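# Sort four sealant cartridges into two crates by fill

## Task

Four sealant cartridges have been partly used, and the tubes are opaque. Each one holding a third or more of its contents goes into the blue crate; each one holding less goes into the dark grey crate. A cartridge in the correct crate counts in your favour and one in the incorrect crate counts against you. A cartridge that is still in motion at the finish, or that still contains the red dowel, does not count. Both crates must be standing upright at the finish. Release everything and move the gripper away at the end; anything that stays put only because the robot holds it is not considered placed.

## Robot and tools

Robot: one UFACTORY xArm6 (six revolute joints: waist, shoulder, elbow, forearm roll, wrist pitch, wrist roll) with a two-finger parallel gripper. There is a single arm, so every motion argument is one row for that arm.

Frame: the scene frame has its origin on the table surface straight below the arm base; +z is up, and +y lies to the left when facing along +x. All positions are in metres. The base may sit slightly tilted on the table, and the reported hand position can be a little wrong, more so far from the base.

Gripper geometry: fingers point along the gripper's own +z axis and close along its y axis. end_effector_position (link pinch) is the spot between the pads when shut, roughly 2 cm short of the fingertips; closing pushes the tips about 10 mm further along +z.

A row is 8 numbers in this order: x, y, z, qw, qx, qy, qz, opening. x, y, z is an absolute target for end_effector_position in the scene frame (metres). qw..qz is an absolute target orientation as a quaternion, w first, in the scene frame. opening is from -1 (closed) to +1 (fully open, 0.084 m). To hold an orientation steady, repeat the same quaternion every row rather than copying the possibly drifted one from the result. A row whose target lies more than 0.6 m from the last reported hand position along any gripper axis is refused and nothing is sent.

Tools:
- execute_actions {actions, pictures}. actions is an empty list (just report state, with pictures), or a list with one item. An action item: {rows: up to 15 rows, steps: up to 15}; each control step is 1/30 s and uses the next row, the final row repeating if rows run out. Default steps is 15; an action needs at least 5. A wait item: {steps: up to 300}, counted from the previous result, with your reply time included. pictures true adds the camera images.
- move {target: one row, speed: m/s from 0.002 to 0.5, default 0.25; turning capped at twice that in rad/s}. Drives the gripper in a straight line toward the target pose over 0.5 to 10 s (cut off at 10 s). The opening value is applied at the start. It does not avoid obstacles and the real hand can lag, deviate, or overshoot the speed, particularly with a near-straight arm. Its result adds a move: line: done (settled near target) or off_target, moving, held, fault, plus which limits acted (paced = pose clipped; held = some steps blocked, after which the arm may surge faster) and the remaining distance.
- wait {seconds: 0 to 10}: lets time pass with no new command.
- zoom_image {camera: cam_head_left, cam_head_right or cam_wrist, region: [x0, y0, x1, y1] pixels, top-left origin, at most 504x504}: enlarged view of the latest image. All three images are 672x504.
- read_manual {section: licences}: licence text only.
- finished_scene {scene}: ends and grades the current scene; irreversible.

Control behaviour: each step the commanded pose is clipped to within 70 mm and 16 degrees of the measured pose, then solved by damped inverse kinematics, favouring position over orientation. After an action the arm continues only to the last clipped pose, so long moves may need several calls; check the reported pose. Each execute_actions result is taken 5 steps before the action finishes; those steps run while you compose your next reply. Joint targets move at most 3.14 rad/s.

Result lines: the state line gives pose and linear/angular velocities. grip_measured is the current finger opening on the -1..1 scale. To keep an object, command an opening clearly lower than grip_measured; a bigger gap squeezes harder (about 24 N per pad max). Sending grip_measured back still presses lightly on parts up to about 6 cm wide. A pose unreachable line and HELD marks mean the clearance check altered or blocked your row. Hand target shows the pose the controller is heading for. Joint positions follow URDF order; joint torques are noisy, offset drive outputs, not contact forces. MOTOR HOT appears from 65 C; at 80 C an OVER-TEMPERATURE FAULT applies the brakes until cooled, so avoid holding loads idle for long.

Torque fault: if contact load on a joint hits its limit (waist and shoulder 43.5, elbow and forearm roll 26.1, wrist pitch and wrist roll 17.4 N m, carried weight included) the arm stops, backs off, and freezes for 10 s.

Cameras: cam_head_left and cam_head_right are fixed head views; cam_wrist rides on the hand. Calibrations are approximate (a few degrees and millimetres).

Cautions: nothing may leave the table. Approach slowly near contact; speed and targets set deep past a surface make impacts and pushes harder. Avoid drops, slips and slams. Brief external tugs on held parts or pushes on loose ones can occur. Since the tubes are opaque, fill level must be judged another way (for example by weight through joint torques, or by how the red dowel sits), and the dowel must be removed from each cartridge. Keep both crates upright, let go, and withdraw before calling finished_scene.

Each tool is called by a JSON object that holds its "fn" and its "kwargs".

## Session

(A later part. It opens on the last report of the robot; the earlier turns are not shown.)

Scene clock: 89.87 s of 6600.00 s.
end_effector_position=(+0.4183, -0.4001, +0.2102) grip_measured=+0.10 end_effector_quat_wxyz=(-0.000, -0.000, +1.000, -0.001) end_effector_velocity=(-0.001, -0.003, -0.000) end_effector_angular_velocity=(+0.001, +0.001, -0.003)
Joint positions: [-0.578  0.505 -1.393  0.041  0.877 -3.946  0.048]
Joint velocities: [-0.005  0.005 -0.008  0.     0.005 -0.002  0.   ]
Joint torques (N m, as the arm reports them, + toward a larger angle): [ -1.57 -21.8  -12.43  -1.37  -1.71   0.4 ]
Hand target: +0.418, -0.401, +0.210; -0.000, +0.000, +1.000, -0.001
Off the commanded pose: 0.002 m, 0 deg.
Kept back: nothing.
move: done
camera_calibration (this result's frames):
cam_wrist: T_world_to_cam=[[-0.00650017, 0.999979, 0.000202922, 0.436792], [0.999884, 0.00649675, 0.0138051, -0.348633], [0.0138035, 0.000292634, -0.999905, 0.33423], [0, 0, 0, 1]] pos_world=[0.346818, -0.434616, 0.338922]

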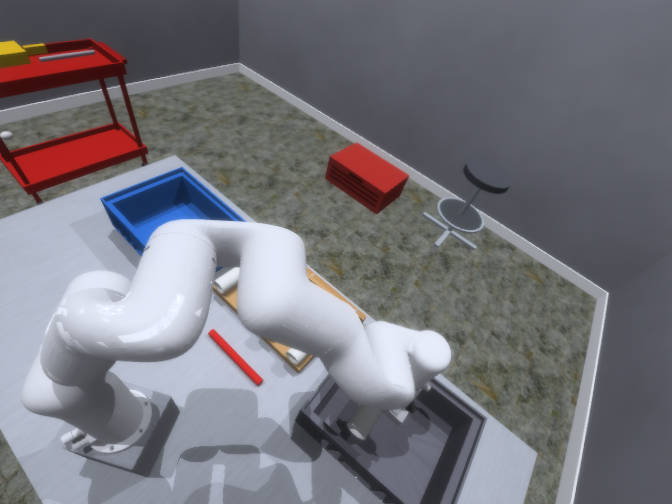

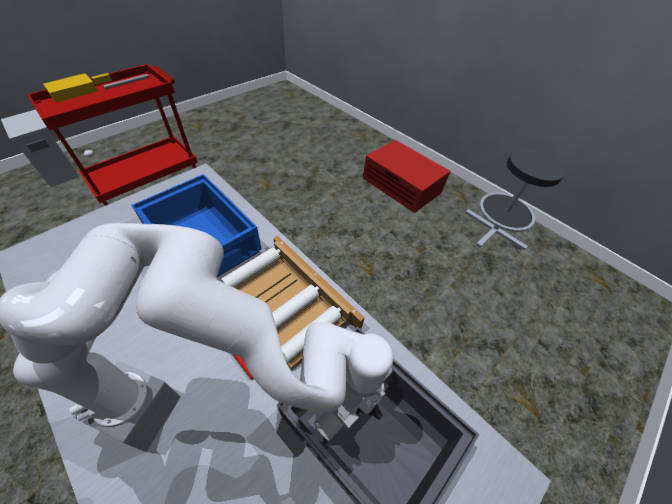

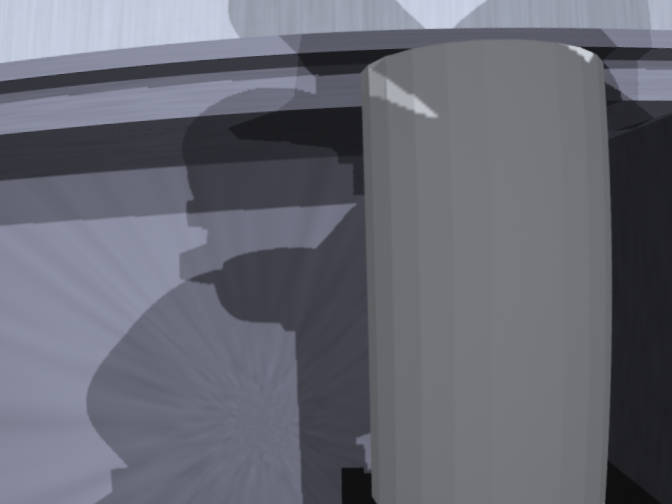

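{"fn": "move", "kwargs": {"target": [0.425,-0.47,0.065,0,0,1,0,-0.3], "speed": 0.15}}

Scene clock: 92.73 s of 6600.00 s.
end_effector_position=(+0.4251, -0.4703, +0.0655) grip_measured=+0.10 end_effector_quat_wxyz=(+0.000, -0.000, +1.000, -0.000) end_effector_velocity=(-0.003, +0.002, -0.006) end_effector_angular_velocity=(+0.008, +0.009, -0.000)
Joint positions: [-0.642  0.967 -1.724  0.049  0.748 -4.019  0.048]
Joint velocities: [-0.001  0.009  0.001 -0.001  0.002 -0.     0.   ]
Joint torques (N m, as the arm reports them, + toward a larger angle): [ -1.59 -25.39 -11.72  -1.11  -1.68   0.37]
Hand target: +0.425, -0.470, +0.065; -0.000, -0.000, +1.000, -0.000
Off the commanded pose: 0.001 m, 0 deg.
Kept back: nothing.
move: done
camera_calibration (this result's frames):
cam_wrist: T_world_to_cam=[[-0.00608032, 0.999981, 0.00116208, 0.506732], [0.999865, 0.00606189, 0.0152533, -0.35323], [0.0152459, 0.00125467, -0.999883, 0.189307], [0, 0, 0, 1]] pos_world=[0.353378, -0.504819, 0.194084]

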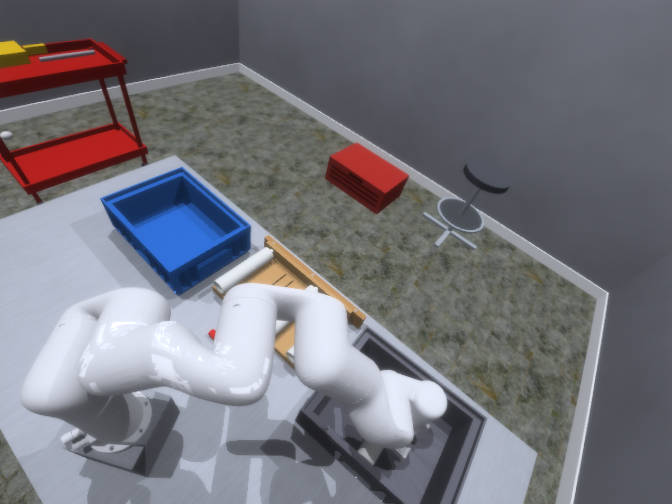

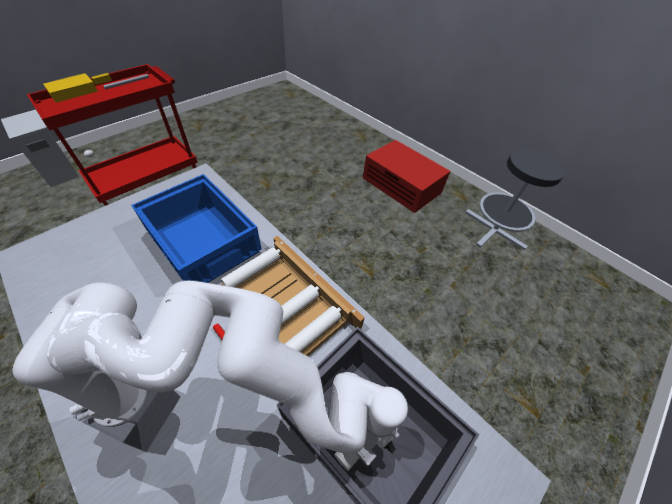

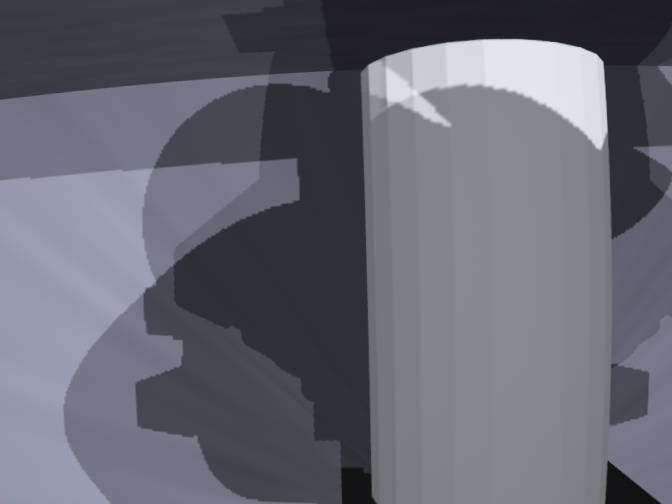

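{"fn": "move", "kwargs": {"target": [0.425,-0.47,0.048,0,0,1,0,-0.3], "speed": 0.04}}

Scene clock: 93.73 s of 6600.00 s.
end_effector_position=(+0.4253, -0.4703, +0.0486) grip_measured=+0.10 end_effector_quat_wxyz=(+0.000, -0.000, +1.000, -0.000) end_effector_velocity=(-0.001, -0.000, -0.002) end_effector_angular_velocity=(-0.000, +0.001, -0.002)
Joint positions: [-0.64   1.008 -1.743  0.051  0.727 -4.019  0.048]
Joint velocities: [-0.001  0.003 -0.001 -0.001 -0.002  0.002 -0.   ]
Joint torques (N m, as the arm reports them, + toward a larger angle): [ -1.61 -24.71 -11.31  -1.35  -1.69   0.33]
Hand target: +0.425, -0.470, +0.048; +0.000, -0.000, +1.000, +0.000
Off the commanded pose: 0.001 m, 0 deg.
Kept back: nothing.
move: done
camera_calibration (this result's frames):
cam_wrist: T_world_to_cam=[[-0.0059304, 0.999982, 0.00110149, 0.506735], [0.999863, 0.0059127, 0.0154384, -0.353283], [0.0154316, 0.0011929, -0.99988, 0.172295], [0, 0, 0, 1]] pos_world=[0.353581, -0.504843, 0.177171]

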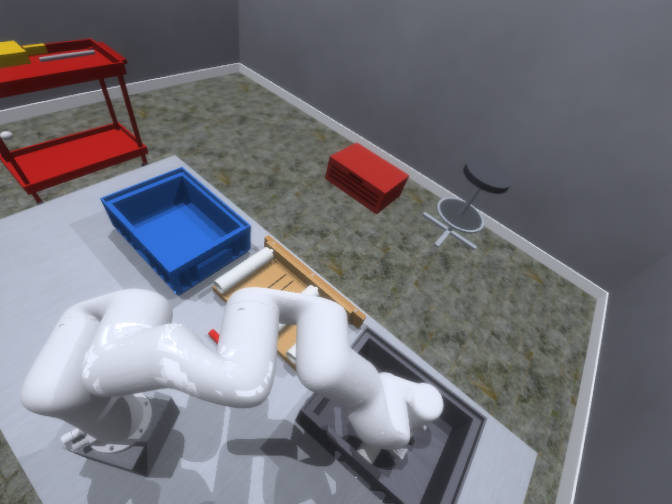

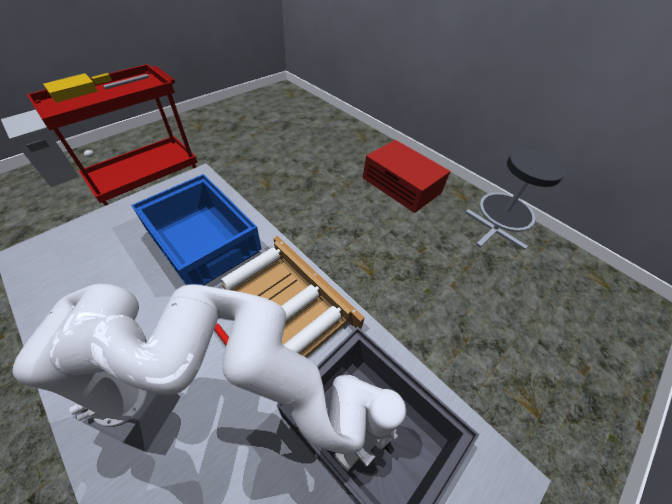

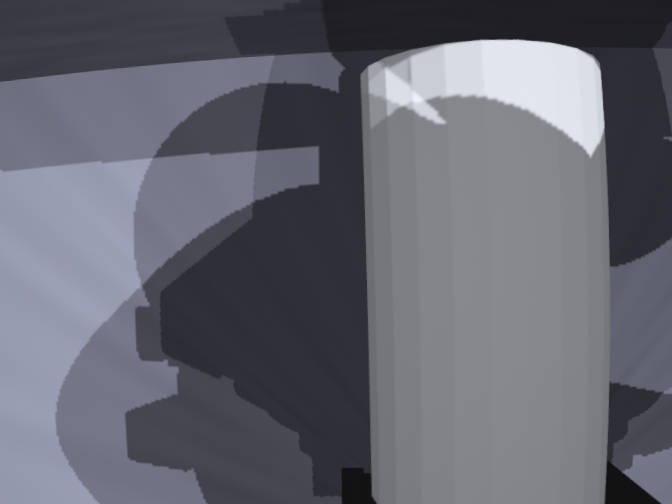

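{"fn": "move", "kwargs": {"target": [0.425,-0.47,0.038,0,0,1,0,-0.3], "speed": 0.03}}

Scene clock: 94.83 s of 6600.00 s.
end_effector_position=(+0.4272, -0.4718, +0.0408) grip_measured=+0.10 end_effector_quat_wxyz=(+0.003, -0.000, +1.000, -0.003) end_effector_velocity=(-0.001, +0.001, -0.000) end_effector_angular_velocity=(+0.002, +0.002, -0.000)
Joint positions: [-0.639  1.03  -1.758  0.052  0.712 -4.02   0.048]
Joint velocities: [-0.    -0.002  0.004  0.     0.001 -0.001 -0.   ]
Joint torques (N m, as the arm reports them, + toward a larger angle): [ -3.04 -11.33  -1.9   -1.61   1.51   0.3 ]
Hand target: +0.425, -0.470, +0.038; +0.000, -0.000, +1.000, +0.000
Off the commanded pose: 0.004 m, 0 deg.
Kept back: nothing.
move: off_target
camera_calibration (this result's frames):
cam_wrist: T_world_to_cam=[[-0.0063489, 0.999972, -0.00389875, 0.508676], [0.999782, 0.00642512, 0.0198593, -0.354911], [0.0198838, -0.00377182, -0.999795, 0.16022], [0, 0, 0, 1]] pos_world=[0.354877, -0.505777, 0.169219]

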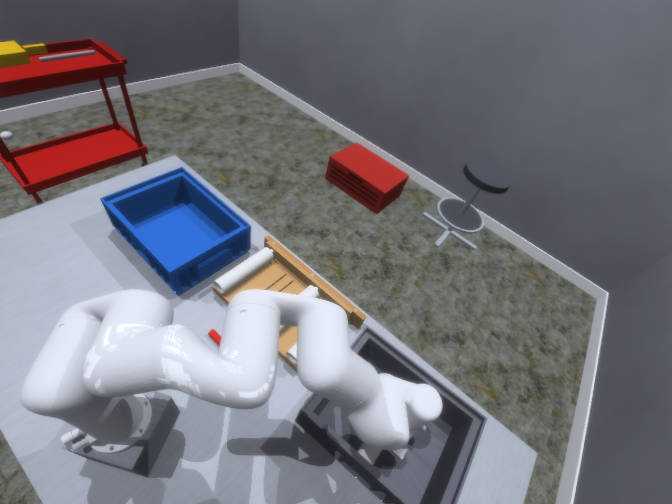

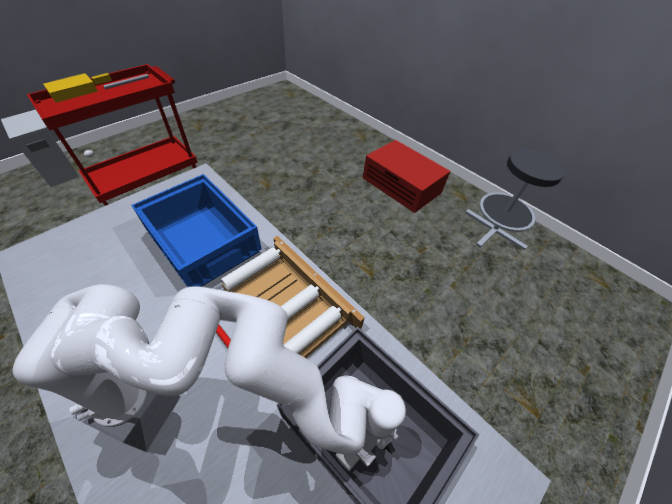

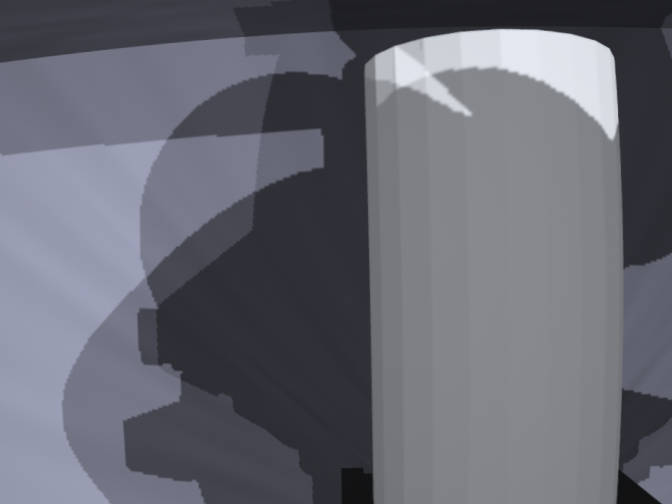

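{"fn": "execute_actions", "kwargs": {"actions": [{"rows":[[0.426,-0.471,0.044,0,0,1,0,-0.3],[0.426,-0.471,0.044,0,0,1,0,-0.3],[0.426,-0.471,0.044,0,0,1,0,-0.1],[0.426,-0.471,0.044,0,0,1,0,0.1],[0.426,-0.471,0.044,0,0,1,0,0.25],[0.426,-0.471,0.044,0,0,1,0,0.4],[0.426,-0.471,0.044,0,0,1,0,0.6],[0.426,-0.471,0.044,0,0,1,0,0.8],[0.426,-0.471,0.044,0,0,1,0,1.0]],"steps":13}]}}

{"fn": "move", "kwargs": {"target": [0.426,-0.46,0.19,0,0,1,0,1.0], "speed": 0.3}}

{"fn": "move", "kwargs": {"target": [0.49,0.173,0.17,0,0,1,0,1.0], "speed": 0.4}}

Scene clock: 95.43 s of 6600.00 s.
end_effector_position=(+0.4213, -0.4657, +0.0367) grip_measured=+0.59 end_effector_quat_wxyz=(-0.006, +0.000, +1.000, +0.007) end_effector_velocity=(-0.001, +0.006, -0.007) end_effector_angular_velocity=(+0.011, +0.012, +0.006)
Joint positions: [-0.64   1.029 -1.748  0.051  0.73  -4.019  0.068]
Joint velocities: [ 0.006  0.01  -0.001 -0.003  0.007  0.002  0.191]
Joint torques (N m, as the arm reports them, + toward a larger angle): [ -3.18 -22.8  -10.29  -1.15  -1.21   0.37]
Steps of this call (steps 1 to 10: nothing new was sent; steps 11 to 18: the first 8 steps of this action). Readings (end_effector_position):
11: (+0.4262, -0.4713, +0.0408)
12: (+0.4257, -0.4709, +0.0412)
14: (+0.4245, -0.4700, +0.0414)
18: the state above

Scene clock: 96.97 s of 6600.00 s.
end_effector_position=(+0.4255, -0.4595, +0.1889) grip_measured=+1.00 end_effector_quat_wxyz=(-0.001, +0.000, +1.000, +0.001) end_effector_velocity=(+0.004, -0.003, +0.011) end_effector_angular_velocity=(-0.013, -0.012, +0.001)
Joint positions: [-0.638  0.703 -1.65   0.041  0.941 -4.003  0.084]
Joint velocities: [ 0.001 -0.013 -0.007  0.     0.002  0.     0.   ]
Joint torques (N m, as the arm reports them, + toward a larger angle): [ -1.41 -23.44 -12.42  -1.32  -1.61   0.26]
Hand target: +0.426, -0.460, +0.190; -0.000, +0.000, +1.000, -0.000
Off your previous action's commanded pose: 0.007 m, 1 deg at its last step (step 5 of this call).
Off the commanded pose: 0.001 m, 0 deg.
Kept back: nothing.
move: done
camera_calibration (this result's frames):
cam_wrist: T_world_to_cam=[[-0.00565865, 0.999978, 0.00331679, 0.495289], [0.999896, 0.0056142, 0.0132615, -0.355435], [0.0132426, 0.00339148, -0.999907, 0.314539], [0, 0, 0, 1]] pos_world=[0.354036, -0.494349, 0.31758]

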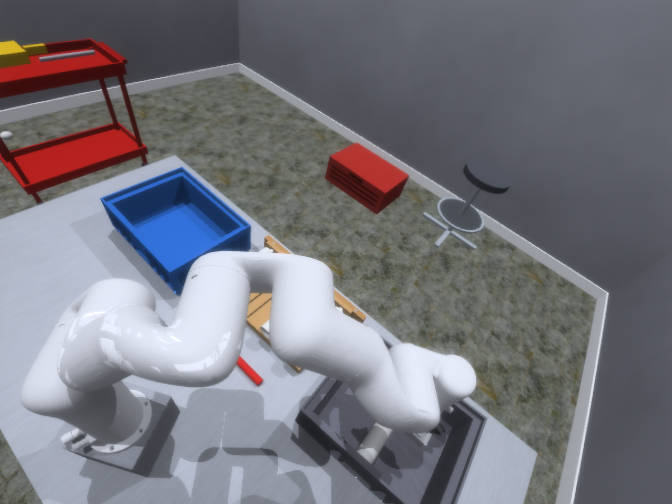

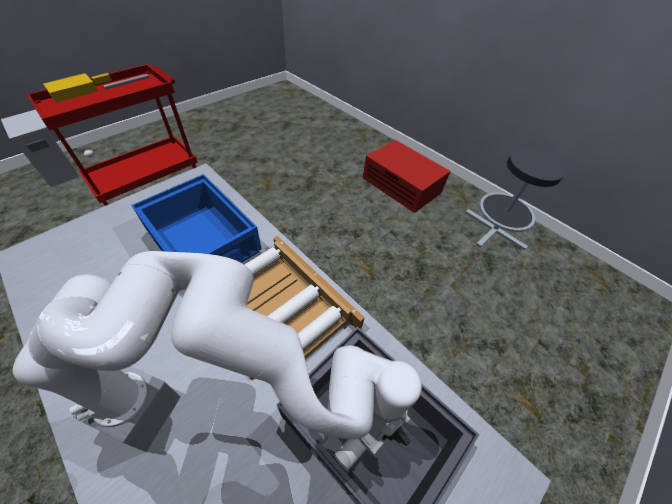

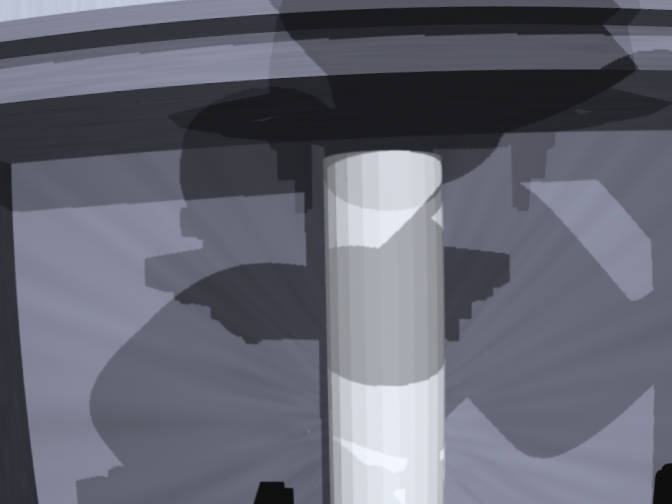

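action 0: the call puts the target (arm/x, arm/y, arm/z) 0.633 m from end_effector_position in the last result along the gripper's own y axis as it stood there; a target may be at most 0.6 m away along each of those axes, so nothing of the call was run and nothing moved. Command a nearer target, and go on from there in a later call.

{"fn": "move", "kwargs": {"target": [0.49,-0.163,0.15,0,0,1,0,1.0], "speed": 0.35}}

Scene clock: 98.77 s of 6600.00 s.
end_effector_position=(+0.4950, -0.1645, +0.1546) grip_measured=+1.00 end_effector_quat_wxyz=(+0.006, +0.000, +1.000, -0.001) end_effector_velocity=(+0.000, +0.004, +0.000) end_effector_angular_velocity=(+0.003, +0.004, +0.003)
Joint positions: [-0.13   0.418 -1.08   0.044  0.626 -3.506  0.084]
Joint velocities: [ 0.007 -0.001 -0.     0.001  0.007  0.003  0.   ]
Joint torques (N m, as the arm reports them, + toward a larger angle): [ 3.78 -3.54  0.63  1.7   2.13  0.3 ]
Hand target: +0.491, -0.163, +0.150; +0.000, -0.000, +1.000, +0.000
Off the commanded pose: 0.007 m, 1 deg.
Kept back: nothing.
move: off_target
camera_calibration (this result's frames):
cam_wrist: T_world_to_cam=[[-0.00561514, 0.999984, -0.00116059, 0.201464], [0.99964, 0.00564364, 0.0262183, -0.427979], [0.0262245, -0.00101295, -0.999656, 0.271075], [0, 0, 0, 1]] pos_world=[0.421848, -0.198771, 0.282437]

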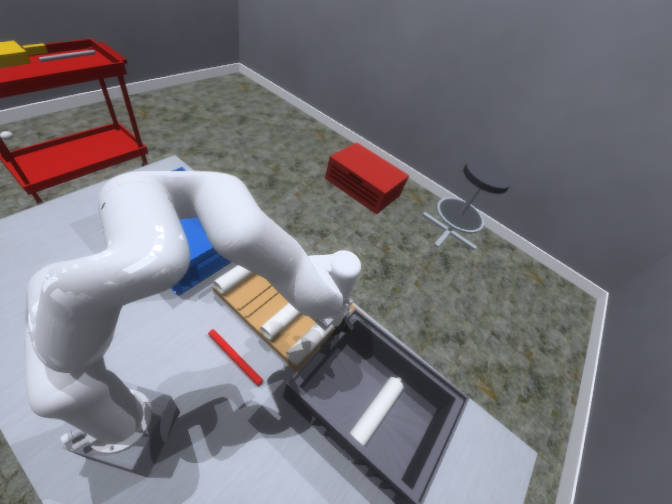

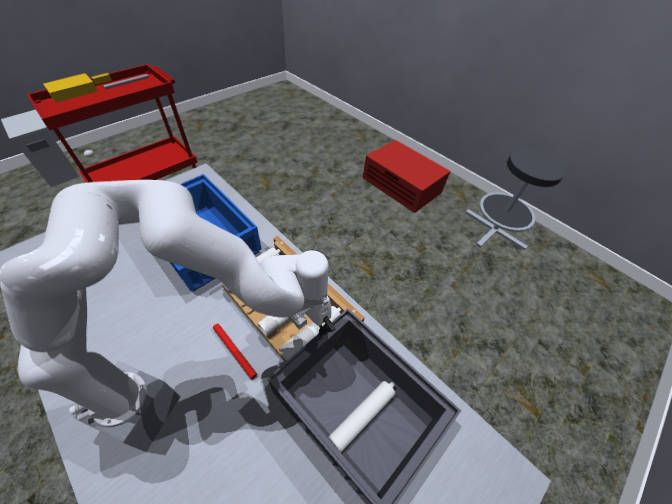

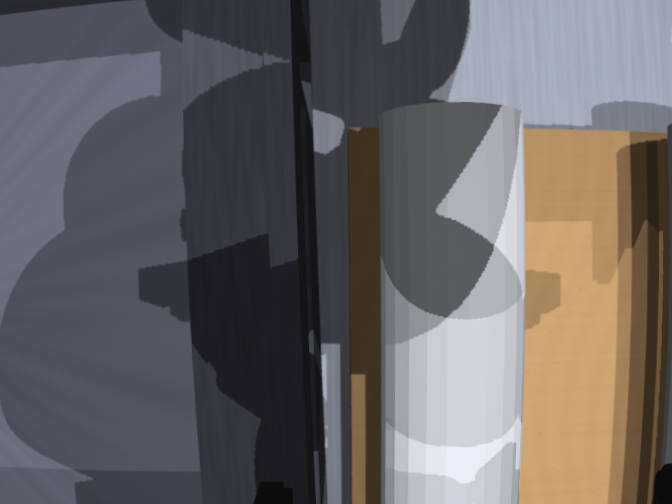

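{"fn": "move", "kwargs": {"target": [0.493,-0.168,0.21,0,0,1,0,1.0], "speed": 0.1}}

Scene clock: 99.93 s of 6600.00 s.
end_effector_position=(+0.4925, -0.1678, +0.2094) grip_measured=+1.00 end_effector_quat_wxyz=(-0.001, +0.000, +1.000, +0.000) end_effector_velocity=(+0.002, -0.001, +0.004) end_effector_angular_velocity=(-0.002, -0.004, +0.003)
Joint positions: [-0.141  0.308 -1.107  0.036  0.776 -3.508  0.084]
Joint velocities: [-0.    -0.005 -0.005 -0.001  0.005 -0.002  0.   ]
Joint torques (N m, as the arm reports them, + toward a larger angle): [ -1.43 -18.09 -11.59  -1.2   -1.61   0.3 ]
Hand target: +0.493, -0.168, +0.210; -0.000, +0.000, +1.000, -0.000
Off the commanded pose: 0.001 m, 0 deg.
Kept back: nothing.
move: done
camera_calibration (this result's frames):
cam_wrist: T_world_to_cam=[[-0.00582596, 0.99998, 0.00230445, 0.204178], [0.999893, 0.00579457, 0.013403, -0.424349], [0.0133893, 0.00238229, -0.999908, 0.332857], [0, 0, 0, 1]] pos_world=[0.421036, -0.202508, 0.338043]

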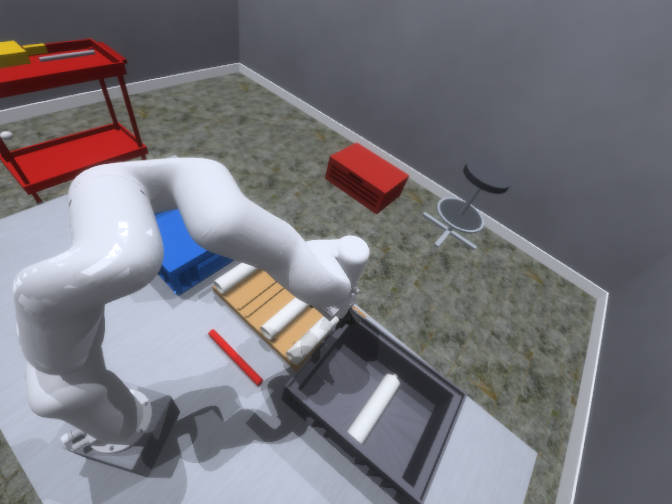

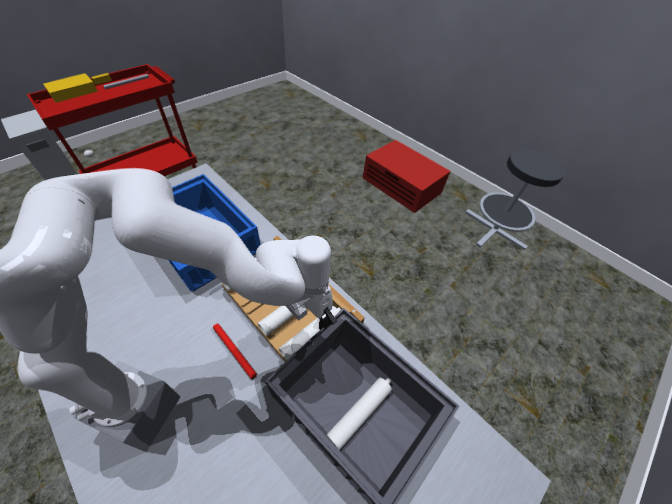

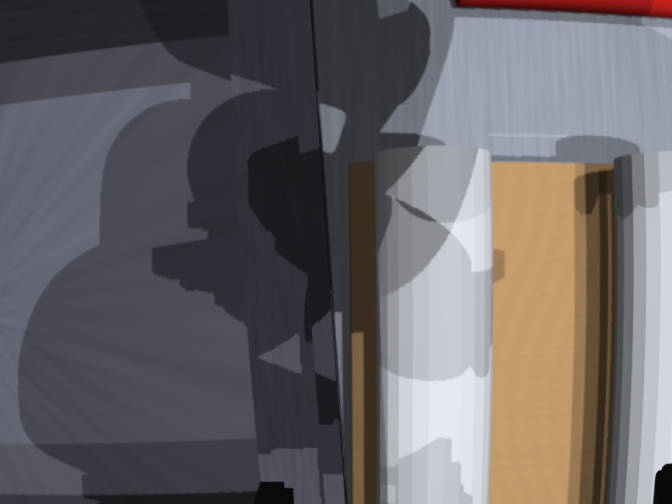

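{"fn": "move", "kwargs": {"target": [0.46,-0.150,0.128,0,0,1,0,-1.0], "speed": 0.12}}

Scene clock: 101.87 s of 6600.00 s.
end_effector_position=(+0.4608, -0.1501, +0.1285) grip_measured=-1.00 end_effector_quat_wxyz=(+0.001, -0.000, +1.000, -0.000) end_effector_velocity=(-0.000, +0.001, -0.002) end_effector_angular_velocity=(-0.001, -0.002, +0.001)
Joint positions: [-0.121  0.393 -0.938  0.051  0.52  -3.506  0.   ]
Joint velocities: [ 0.001  0.003  0.003  0.001 -0.008 -0.001  0.   ]
Joint torques (N m, as the arm reports them, + toward a larger angle): [ -1.05 -17.54  -9.79  -1.08  -1.48   0.28]
Hand target: +0.460, -0.150, +0.128; +0.000, -0.000, +1.000, +0.000
Off the commanded pose: 0.001 m, 0 deg.
Kept back: nothing.
move: done
camera_calibration (this result's frames):
cam_wrist: T_world_to_cam=[[-0.00596504, 0.999981, 0.00165086, 0.186629], [0.999856, 0.00593803, 0.0159082, -0.391945], [0.0158981, 0.00174551, -0.999872, 0.251135], [0, 0, 0, 1]] pos_world=[0.389009, -0.184737, 0.25703]

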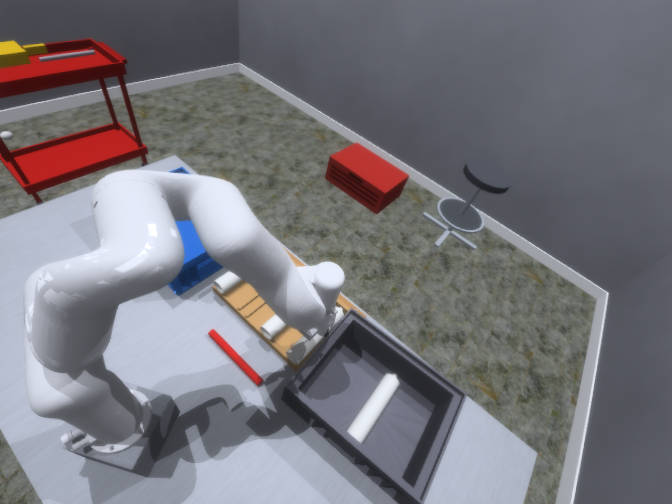

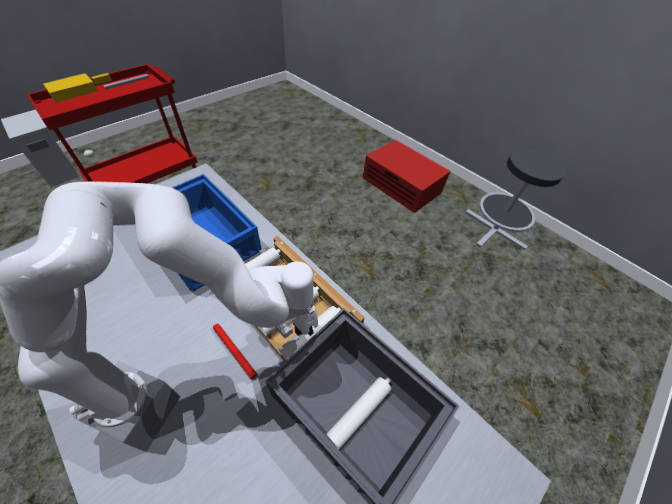

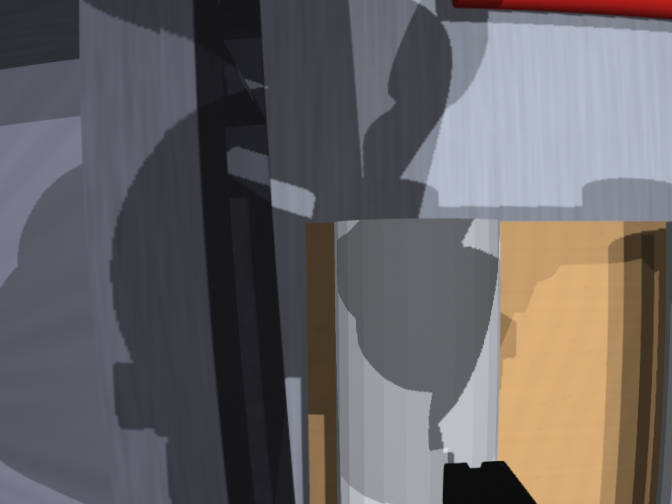

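{"fn": "move", "kwargs": {"target": [0.46,-0.262,0.128,0,0,1,0,-1.0], "speed": 0.06}}

Scene clock: 104.30 s of 6600.00 s.
end_effector_position=(+0.4595, -0.2620, +0.1281) grip_measured=-1.00 end_effector_quat_wxyz=(-0.000, -0.000, +1.000, -0.000) end_effector_velocity=(+0.001, -0.002, +0.000) end_effector_angular_velocity=(-0.001, -0.001, +0.001)
Joint positions: [-0.326  0.513 -1.133  0.051  0.602 -3.709  0.   ]
Joint velocities: [-0.002  0.002 -0.004 -0.001  0.    -0.001  0.   ]
Joint torques (N m, as the arm reports them, + toward a larger angle): [ -2.78 -18.74 -10.35  -1.36  -1.8    0.3 ]
Hand target: +0.459, -0.262, +0.128; -0.000, +0.000, +1.000, -0.000
Off the commanded pose: 0.001 m, 0 deg.
Kept back: nothing.
move: done
camera_calibration (this result's frames):
cam_wrist: T_world_to_cam=[[-0.00604938, 0.999981, 0.00150589, 0.298529], [0.999878, 0.00602703, 0.0144321, -0.389793], [0.0144228, 0.00159301, -0.999895, 0.251592], [0, 0, 0, 1]] pos_world=[0.387923, -0.296575, 0.256741]

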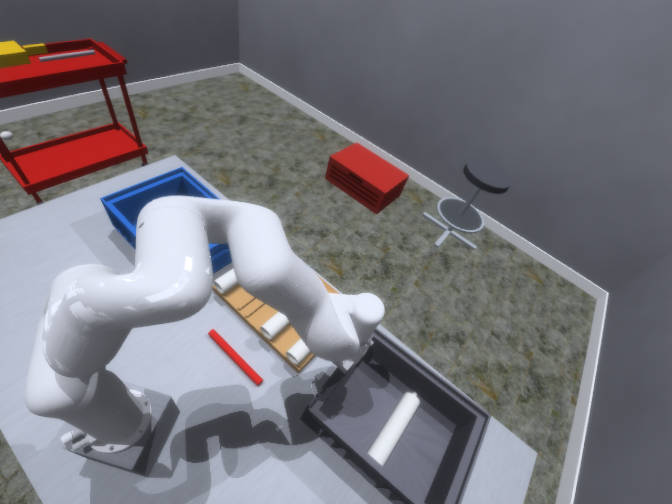

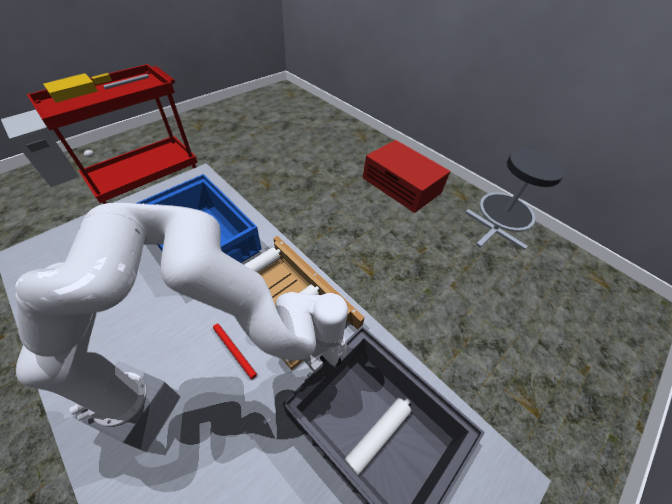

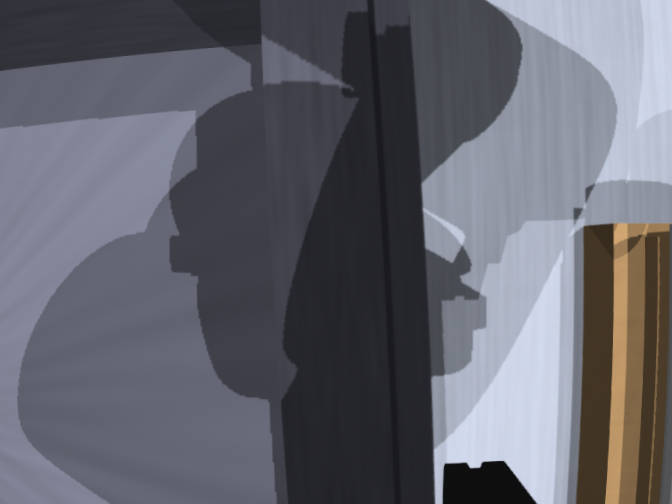

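{"fn": "execute_actions", "kwargs": {"actions": [{"rows":[[0.463,-0.25,0.129,0,0,1,0,-1],[0.467,-0.235,0.130,0,0,1,0,-1],[0.472,-0.22,0.131,0,0,1,0,-1],[0.477,-0.205,0.132,0,0,1,0,-1],[0.481,-0.19,0.133,0,0,1,0,-0.6],[0.485,-0.178,0.134,0,0,1,0,-0.2],[0.488,-0.169,0.135,0,0,1,0,0.3],[0.49,-0.162,0.135,0,0,1,0,1.0]],"steps":15}]}}

{"fn": "execute_actions", "kwargs": {"actions": [{"rows":[[0.49,-0.162,0.135,0,0,1,0,1.0]],"steps":10}]}}

Scene clock: 105.03 s of 6600.00 s.
end_effector_position=(+0.4841, -0.1783, +0.1330) grip_measured=-0.07 end_effector_quat_wxyz=(+0.000, -0.003, +1.000, +0.003) end_effector_velocity=(+0.086, +0.248, +0.026) end_effector_angular_velocity=(-0.022, -0.019, +0.040)
Joint positions: [-0.162  0.462 -1.072  0.058  0.59  -3.558  0.041]
Joint velocities: [ 0.514 -0.11   0.073 -0.045 -0.006  0.512  0.208]
Joint torques (N m, as the arm reports them, + toward a larger angle): [ -8.8  -18.23 -10.78  -1.47  -1.57  -0.09]
Steps of this call (steps 1 to 12: nothing new was sent; steps 13 to 22: the first 10 steps of this action). Readings (end_effector_position):
13: (+0.4596, -0.2620, +0.1281)
14: (+0.4600, -0.2602, +0.1282)
16: (+0.4630, -0.2475, +0.1285)
20: (+0.4773, -0.1996, +0.1311)
22: the state above

Scene clock: 105.37 s of 6600.00 s.
end_effector_position=(+0.4898, -0.1628, +0.1348) grip_measured=+1.00 end_effector_quat_wxyz=(-0.000, +0.001, +1.000, +0.000) end_effector_velocity=(-0.000, +0.004, +0.000) end_effector_angular_velocity=(-0.003, +0.004, +0.000)
Joint positions: [-0.128  0.456 -1.07   0.046  0.591 -3.506  0.084]
Joint velocities: [ 0.007 -0.003  0.004 -0.008  0.002  0.013  0.   ]
Joint torques (N m, as the arm reports them, + toward a larger angle): [ -1.23 -19.46 -10.56  -1.23  -1.62   0.26]
Off your previous action's commanded pose: 0.002 m, 0 deg at its last step (step 5 of this call).
Steps of this call (steps 1 to 5: the last 5 steps of your previous action; steps 6 to 10: the first 5 steps of this action). Readings (end_effector_position):
6: (+0.4899, -0.1633, +0.1348)
7: (+0.4898, -0.1631, +0.1348)
9: (+0.4898, -0.1629, +0.1348)
10: the state above

{"fn": "move", "kwargs": {"target": [0.49,-0.162,0.066,0,0,1,0,1.0], "speed": 0.1}}

Scene clock: 106.70 s of 6600.00 s.
end_effector_position=(+0.4904, -0.1621, +0.0664) grip_measured=+1.00 end_effector_quat_wxyz=(+0.000, -0.000, +1.000, -0.000) end_effector_velocity=(-0.002, +0.000, -0.003) end_effector_angular_velocity=(+0.002, +0.005, -0.003)
Joint positions: [-0.121  0.631 -1.103  0.058  0.447 -3.514  0.084]
Joint velocities: [-0.     0.005  0.001  0.    -0.001  0.002  0.   ]
Joint torques (N m, as the arm reports them, + toward a larger angle): [ -1.03 -19.64  -9.1   -0.93  -1.64   0.25]
Hand target: +0.490, -0.162, +0.066; +0.000, -0.000, +1.000, +0.000
Off your previous action's commanded pose: 0.000 m, 0 deg at its last step (step 5 of this call).
Off the commanded pose: 0.001 m, 0 deg.
Kept back: nothing.
move: done
camera_calibration (this result's frames):
cam_wrist: T_world_to_cam=[[-0.00592827, 0.999981, 0.00168629, 0.198883], [0.999861, 0.00590125, 0.0156038, -0.420504], [0.0155936, 0.00177856, -0.999877, 0.188698], [0, 0, 0, 1]] pos_world=[0.418682, -0.196733, 0.1949]

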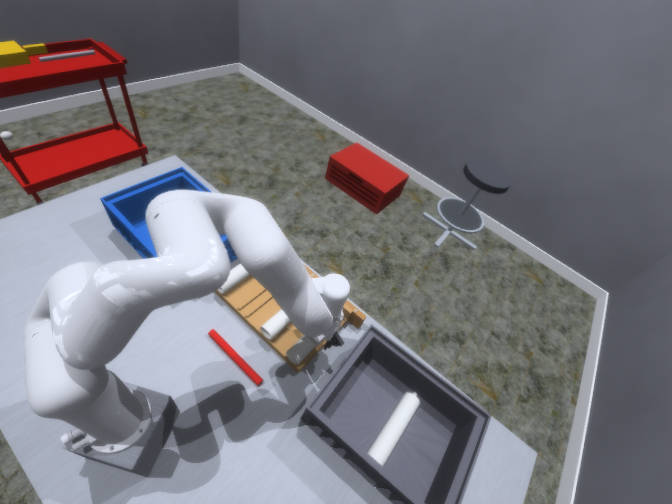

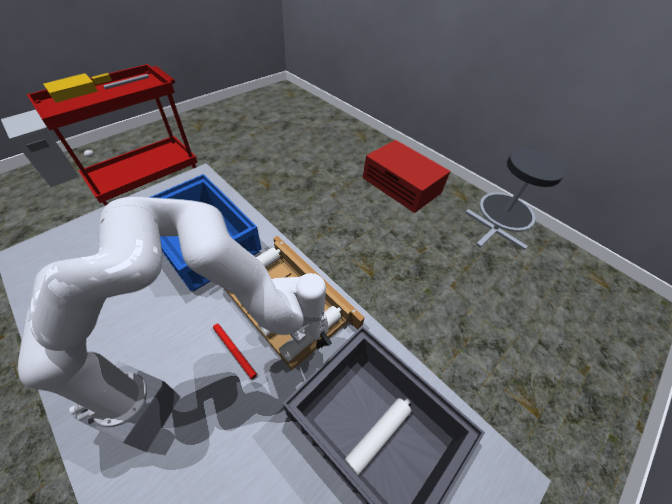

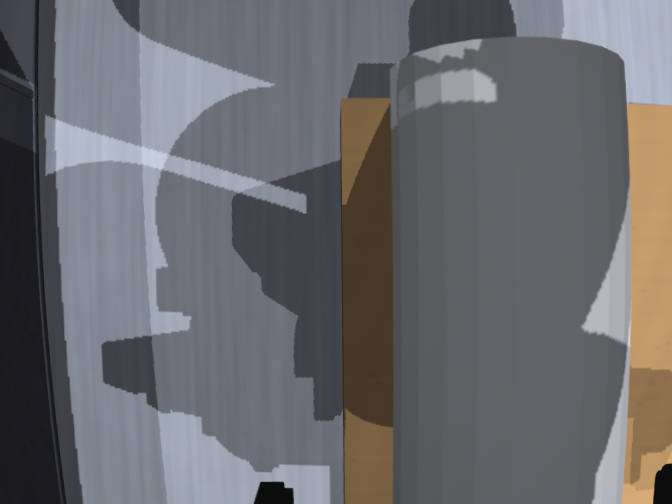

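{"fn": "execute_actions", "kwargs": {"actions": [{"rows":[[0.49,-0.161,0.066,0,0,1,0,0.7],[0.49,-0.161,0.066,0,0,1,0,0.5],[0.49,-0.161,0.066,0,0,1,0,0.4],[0.49,-0.161,0.066,0,0,1,0,0.32],[0.49,-0.161,0.066,0,0,1,0,0.25],[0.49,-0.161,0.066,0,0,1,0,0.18],[0.49,-0.161,0.066,0,0,1,0,0.1],[0.49,-0.161,0.066,0,0,1,0,0.0],[0.49,-0.161,0.066,0,0,1,0,-0.1],[0.49,-0.161,0.066,0,0,1,0,-0.2],[0.49,-0.161,0.066,0,0,1,0,-0.3],[0.49,-0.161,0.066,0,0,1,0,-0.4]],"steps":15}]}}

{"fn": "move", "kwargs": {"target": [0.49,-0.161,0.21,0,0,1,0,-0.4], "speed": 0.2}}

{"fn": "move", "kwargs": {"target": [0.43,0.40,0.23,0,0,1,0,-0.4], "speed": 0.3}}

Scene clock: 107.37 s of 6600.00 s.
end_effector_position=(+0.4897, -0.1602, +0.0659) grip_measured=+0.11 end_effector_quat_wxyz=(-0.001, -0.001, +1.000, +0.000) end_effector_velocity=(+0.001, -0.001, +0.000) end_effector_angular_velocity=(-0.001, -0.002, -0.001)
Joint positions: [-0.118  0.631 -1.1    0.058  0.448 -3.513  0.049]
Joint velocities: [-0.001  0.001 -0.002 -0.001 -0.001  0.     0.   ]
Joint torques (N m, as the arm reports them, + toward a larger angle): [ -3.41 -19.44  -9.91  -1.24  -2.3    0.42]
Steps of this call (steps 1 to 10: nothing new was sent; steps 11 to 20: the first 10 steps of this action). Readings (end_effector_position):
11: (+0.4902, -0.1620, +0.0660)
12: (+0.4901, -0.1618, +0.0660)
14: (+0.4900, -0.1613, +0.0660)
18: (+0.4897, -0.1602, +0.0658)
20: the state above

Scene clock: 108.80 s of 6600.00 s.
end_effector_position=(+0.4892, -0.1608, +0.2092) grip_measured=+0.11 end_effector_quat_wxyz=(-0.001, +0.000, +1.000, +0.000) end_effector_velocity=(+0.005, -0.001, +0.008) end_effector_angular_velocity=(-0.005, -0.013, -0.001)
Joint positions: [-0.13   0.293 -1.084  0.036  0.77  -3.497  0.049]
Joint velocities: [-0.    -0.009 -0.009  0.     0.004  0.001 -0.   ]
Joint torques (N m, as the arm reports them, + toward a larger angle): [ -0.9  -19.28 -12.69  -1.2   -1.96   0.29]
Hand target: +0.490, -0.161, +0.210; -0.000, +0.000, +1.000, -0.000
Off your previous action's commanded pose: 0.001 m, 0 deg at its last step (step 5 of this call).
Off the commanded pose: 0.001 m, 0 deg.
Kept back: nothing.
move: done
camera_calibration (this result's frames):
cam_wrist: T_world_to_cam=[[-0.00569679, 0.999981, 0.00235816, 0.197074], [0.999903, 0.00566627, 0.0127503, -0.420985], [0.0127367, 0.00243056, -0.999916, 0.333068], [0, 0, 0, 1]] pos_world=[0.417825, -0.195494, 0.337943]

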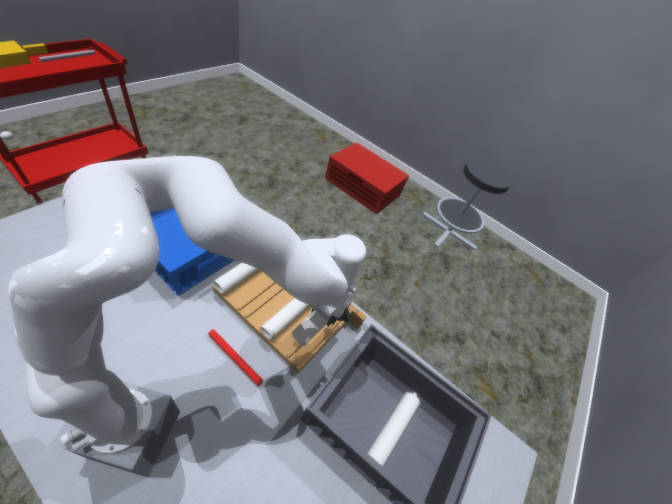

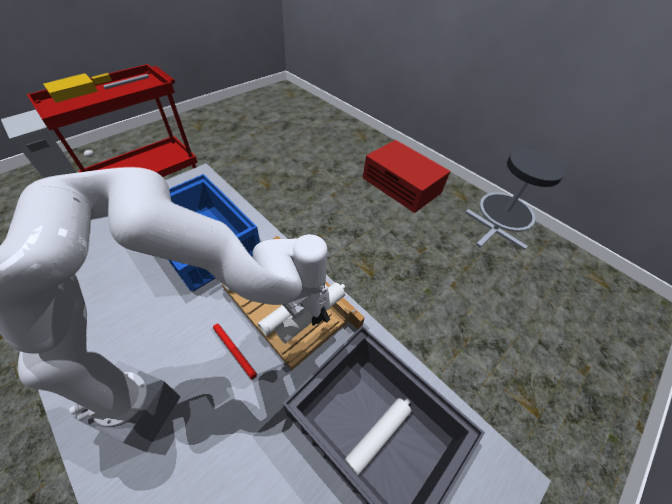

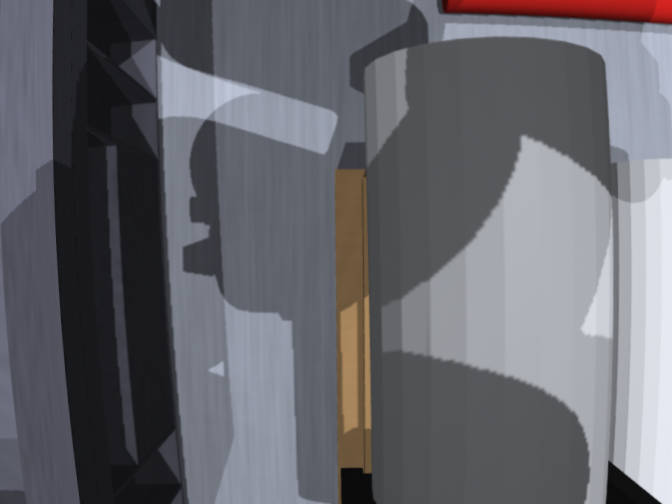

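Scene clock: 111.27 s of 6600.00 s.
end_effector_position=(+0.4317, +0.4007, +0.2301) grip_measured=+0.11 end_effector_quat_wxyz=(+0.000, +0.000, +1.000, +0.001) end_effector_velocity=(-0.001, +0.004, +0.001) end_effector_angular_velocity=(-0.000, -0.000, +0.004)
Joint positions: [ 0.952  0.465 -1.427 -0.01   0.928 -2.383  0.049]
Joint velocities: [ 0.006  0.005 -0.01  -0.001  0.005  0.002 -0.   ]
Joint torques (N m, as the arm reports them, + toward a larger angle): [ -0.6  -22.91 -13.64  -1.35  -1.92   0.3 ]
Hand target: +0.432, +0.401, +0.230; +0.000, +0.000, +1.000, +0.001
Off the commanded pose: 0.002 m, 0 deg.
Kept back: nothing.
move: done
camera_calibration (this result's frames):
cam_wrist: T_world_to_cam=[[-0.00503099, 0.999979, 0.00404049, -0.365451], [0.999877, 0.00497044, 0.0148604, -0.367135], [0.01484, 0.00411476, -0.999881, 0.35171], [0, 0, 0, 1]] pos_world=[0.360032, 0.365821, 0.3586]

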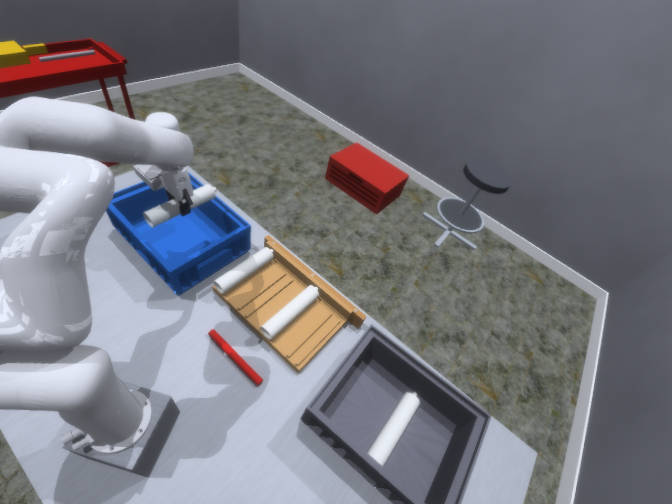

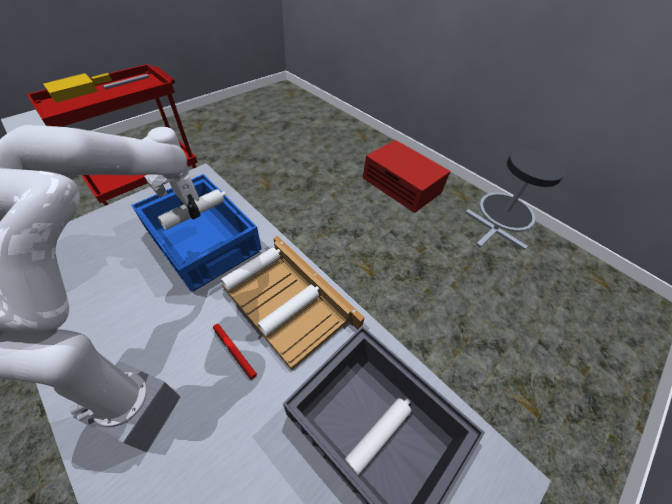

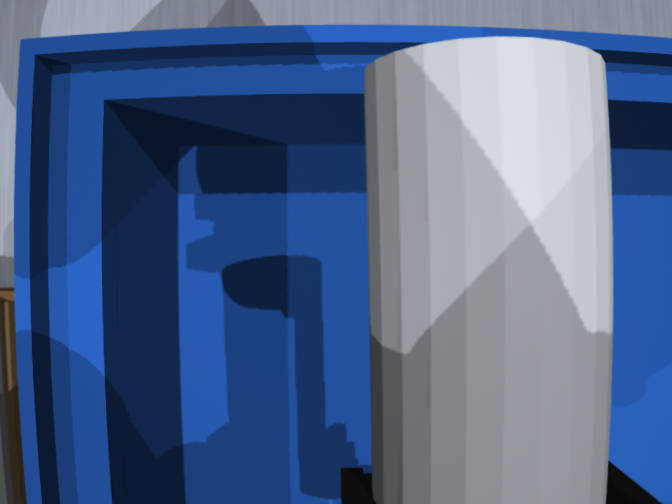

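{"fn": "zoom_image", "kwargs": {"camera": "cam_head_right", "region": [110,150,310,310]}}

Region (110, 150, 310, 310) of cam_head_right's 672x504 image, scaled by 2.520, with more detail than that image has; it fills the top 403 rows of this view, and the rest is white.

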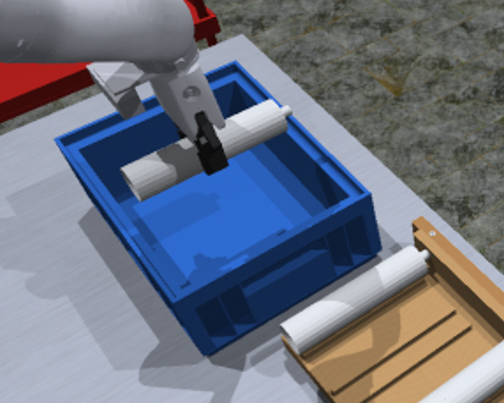

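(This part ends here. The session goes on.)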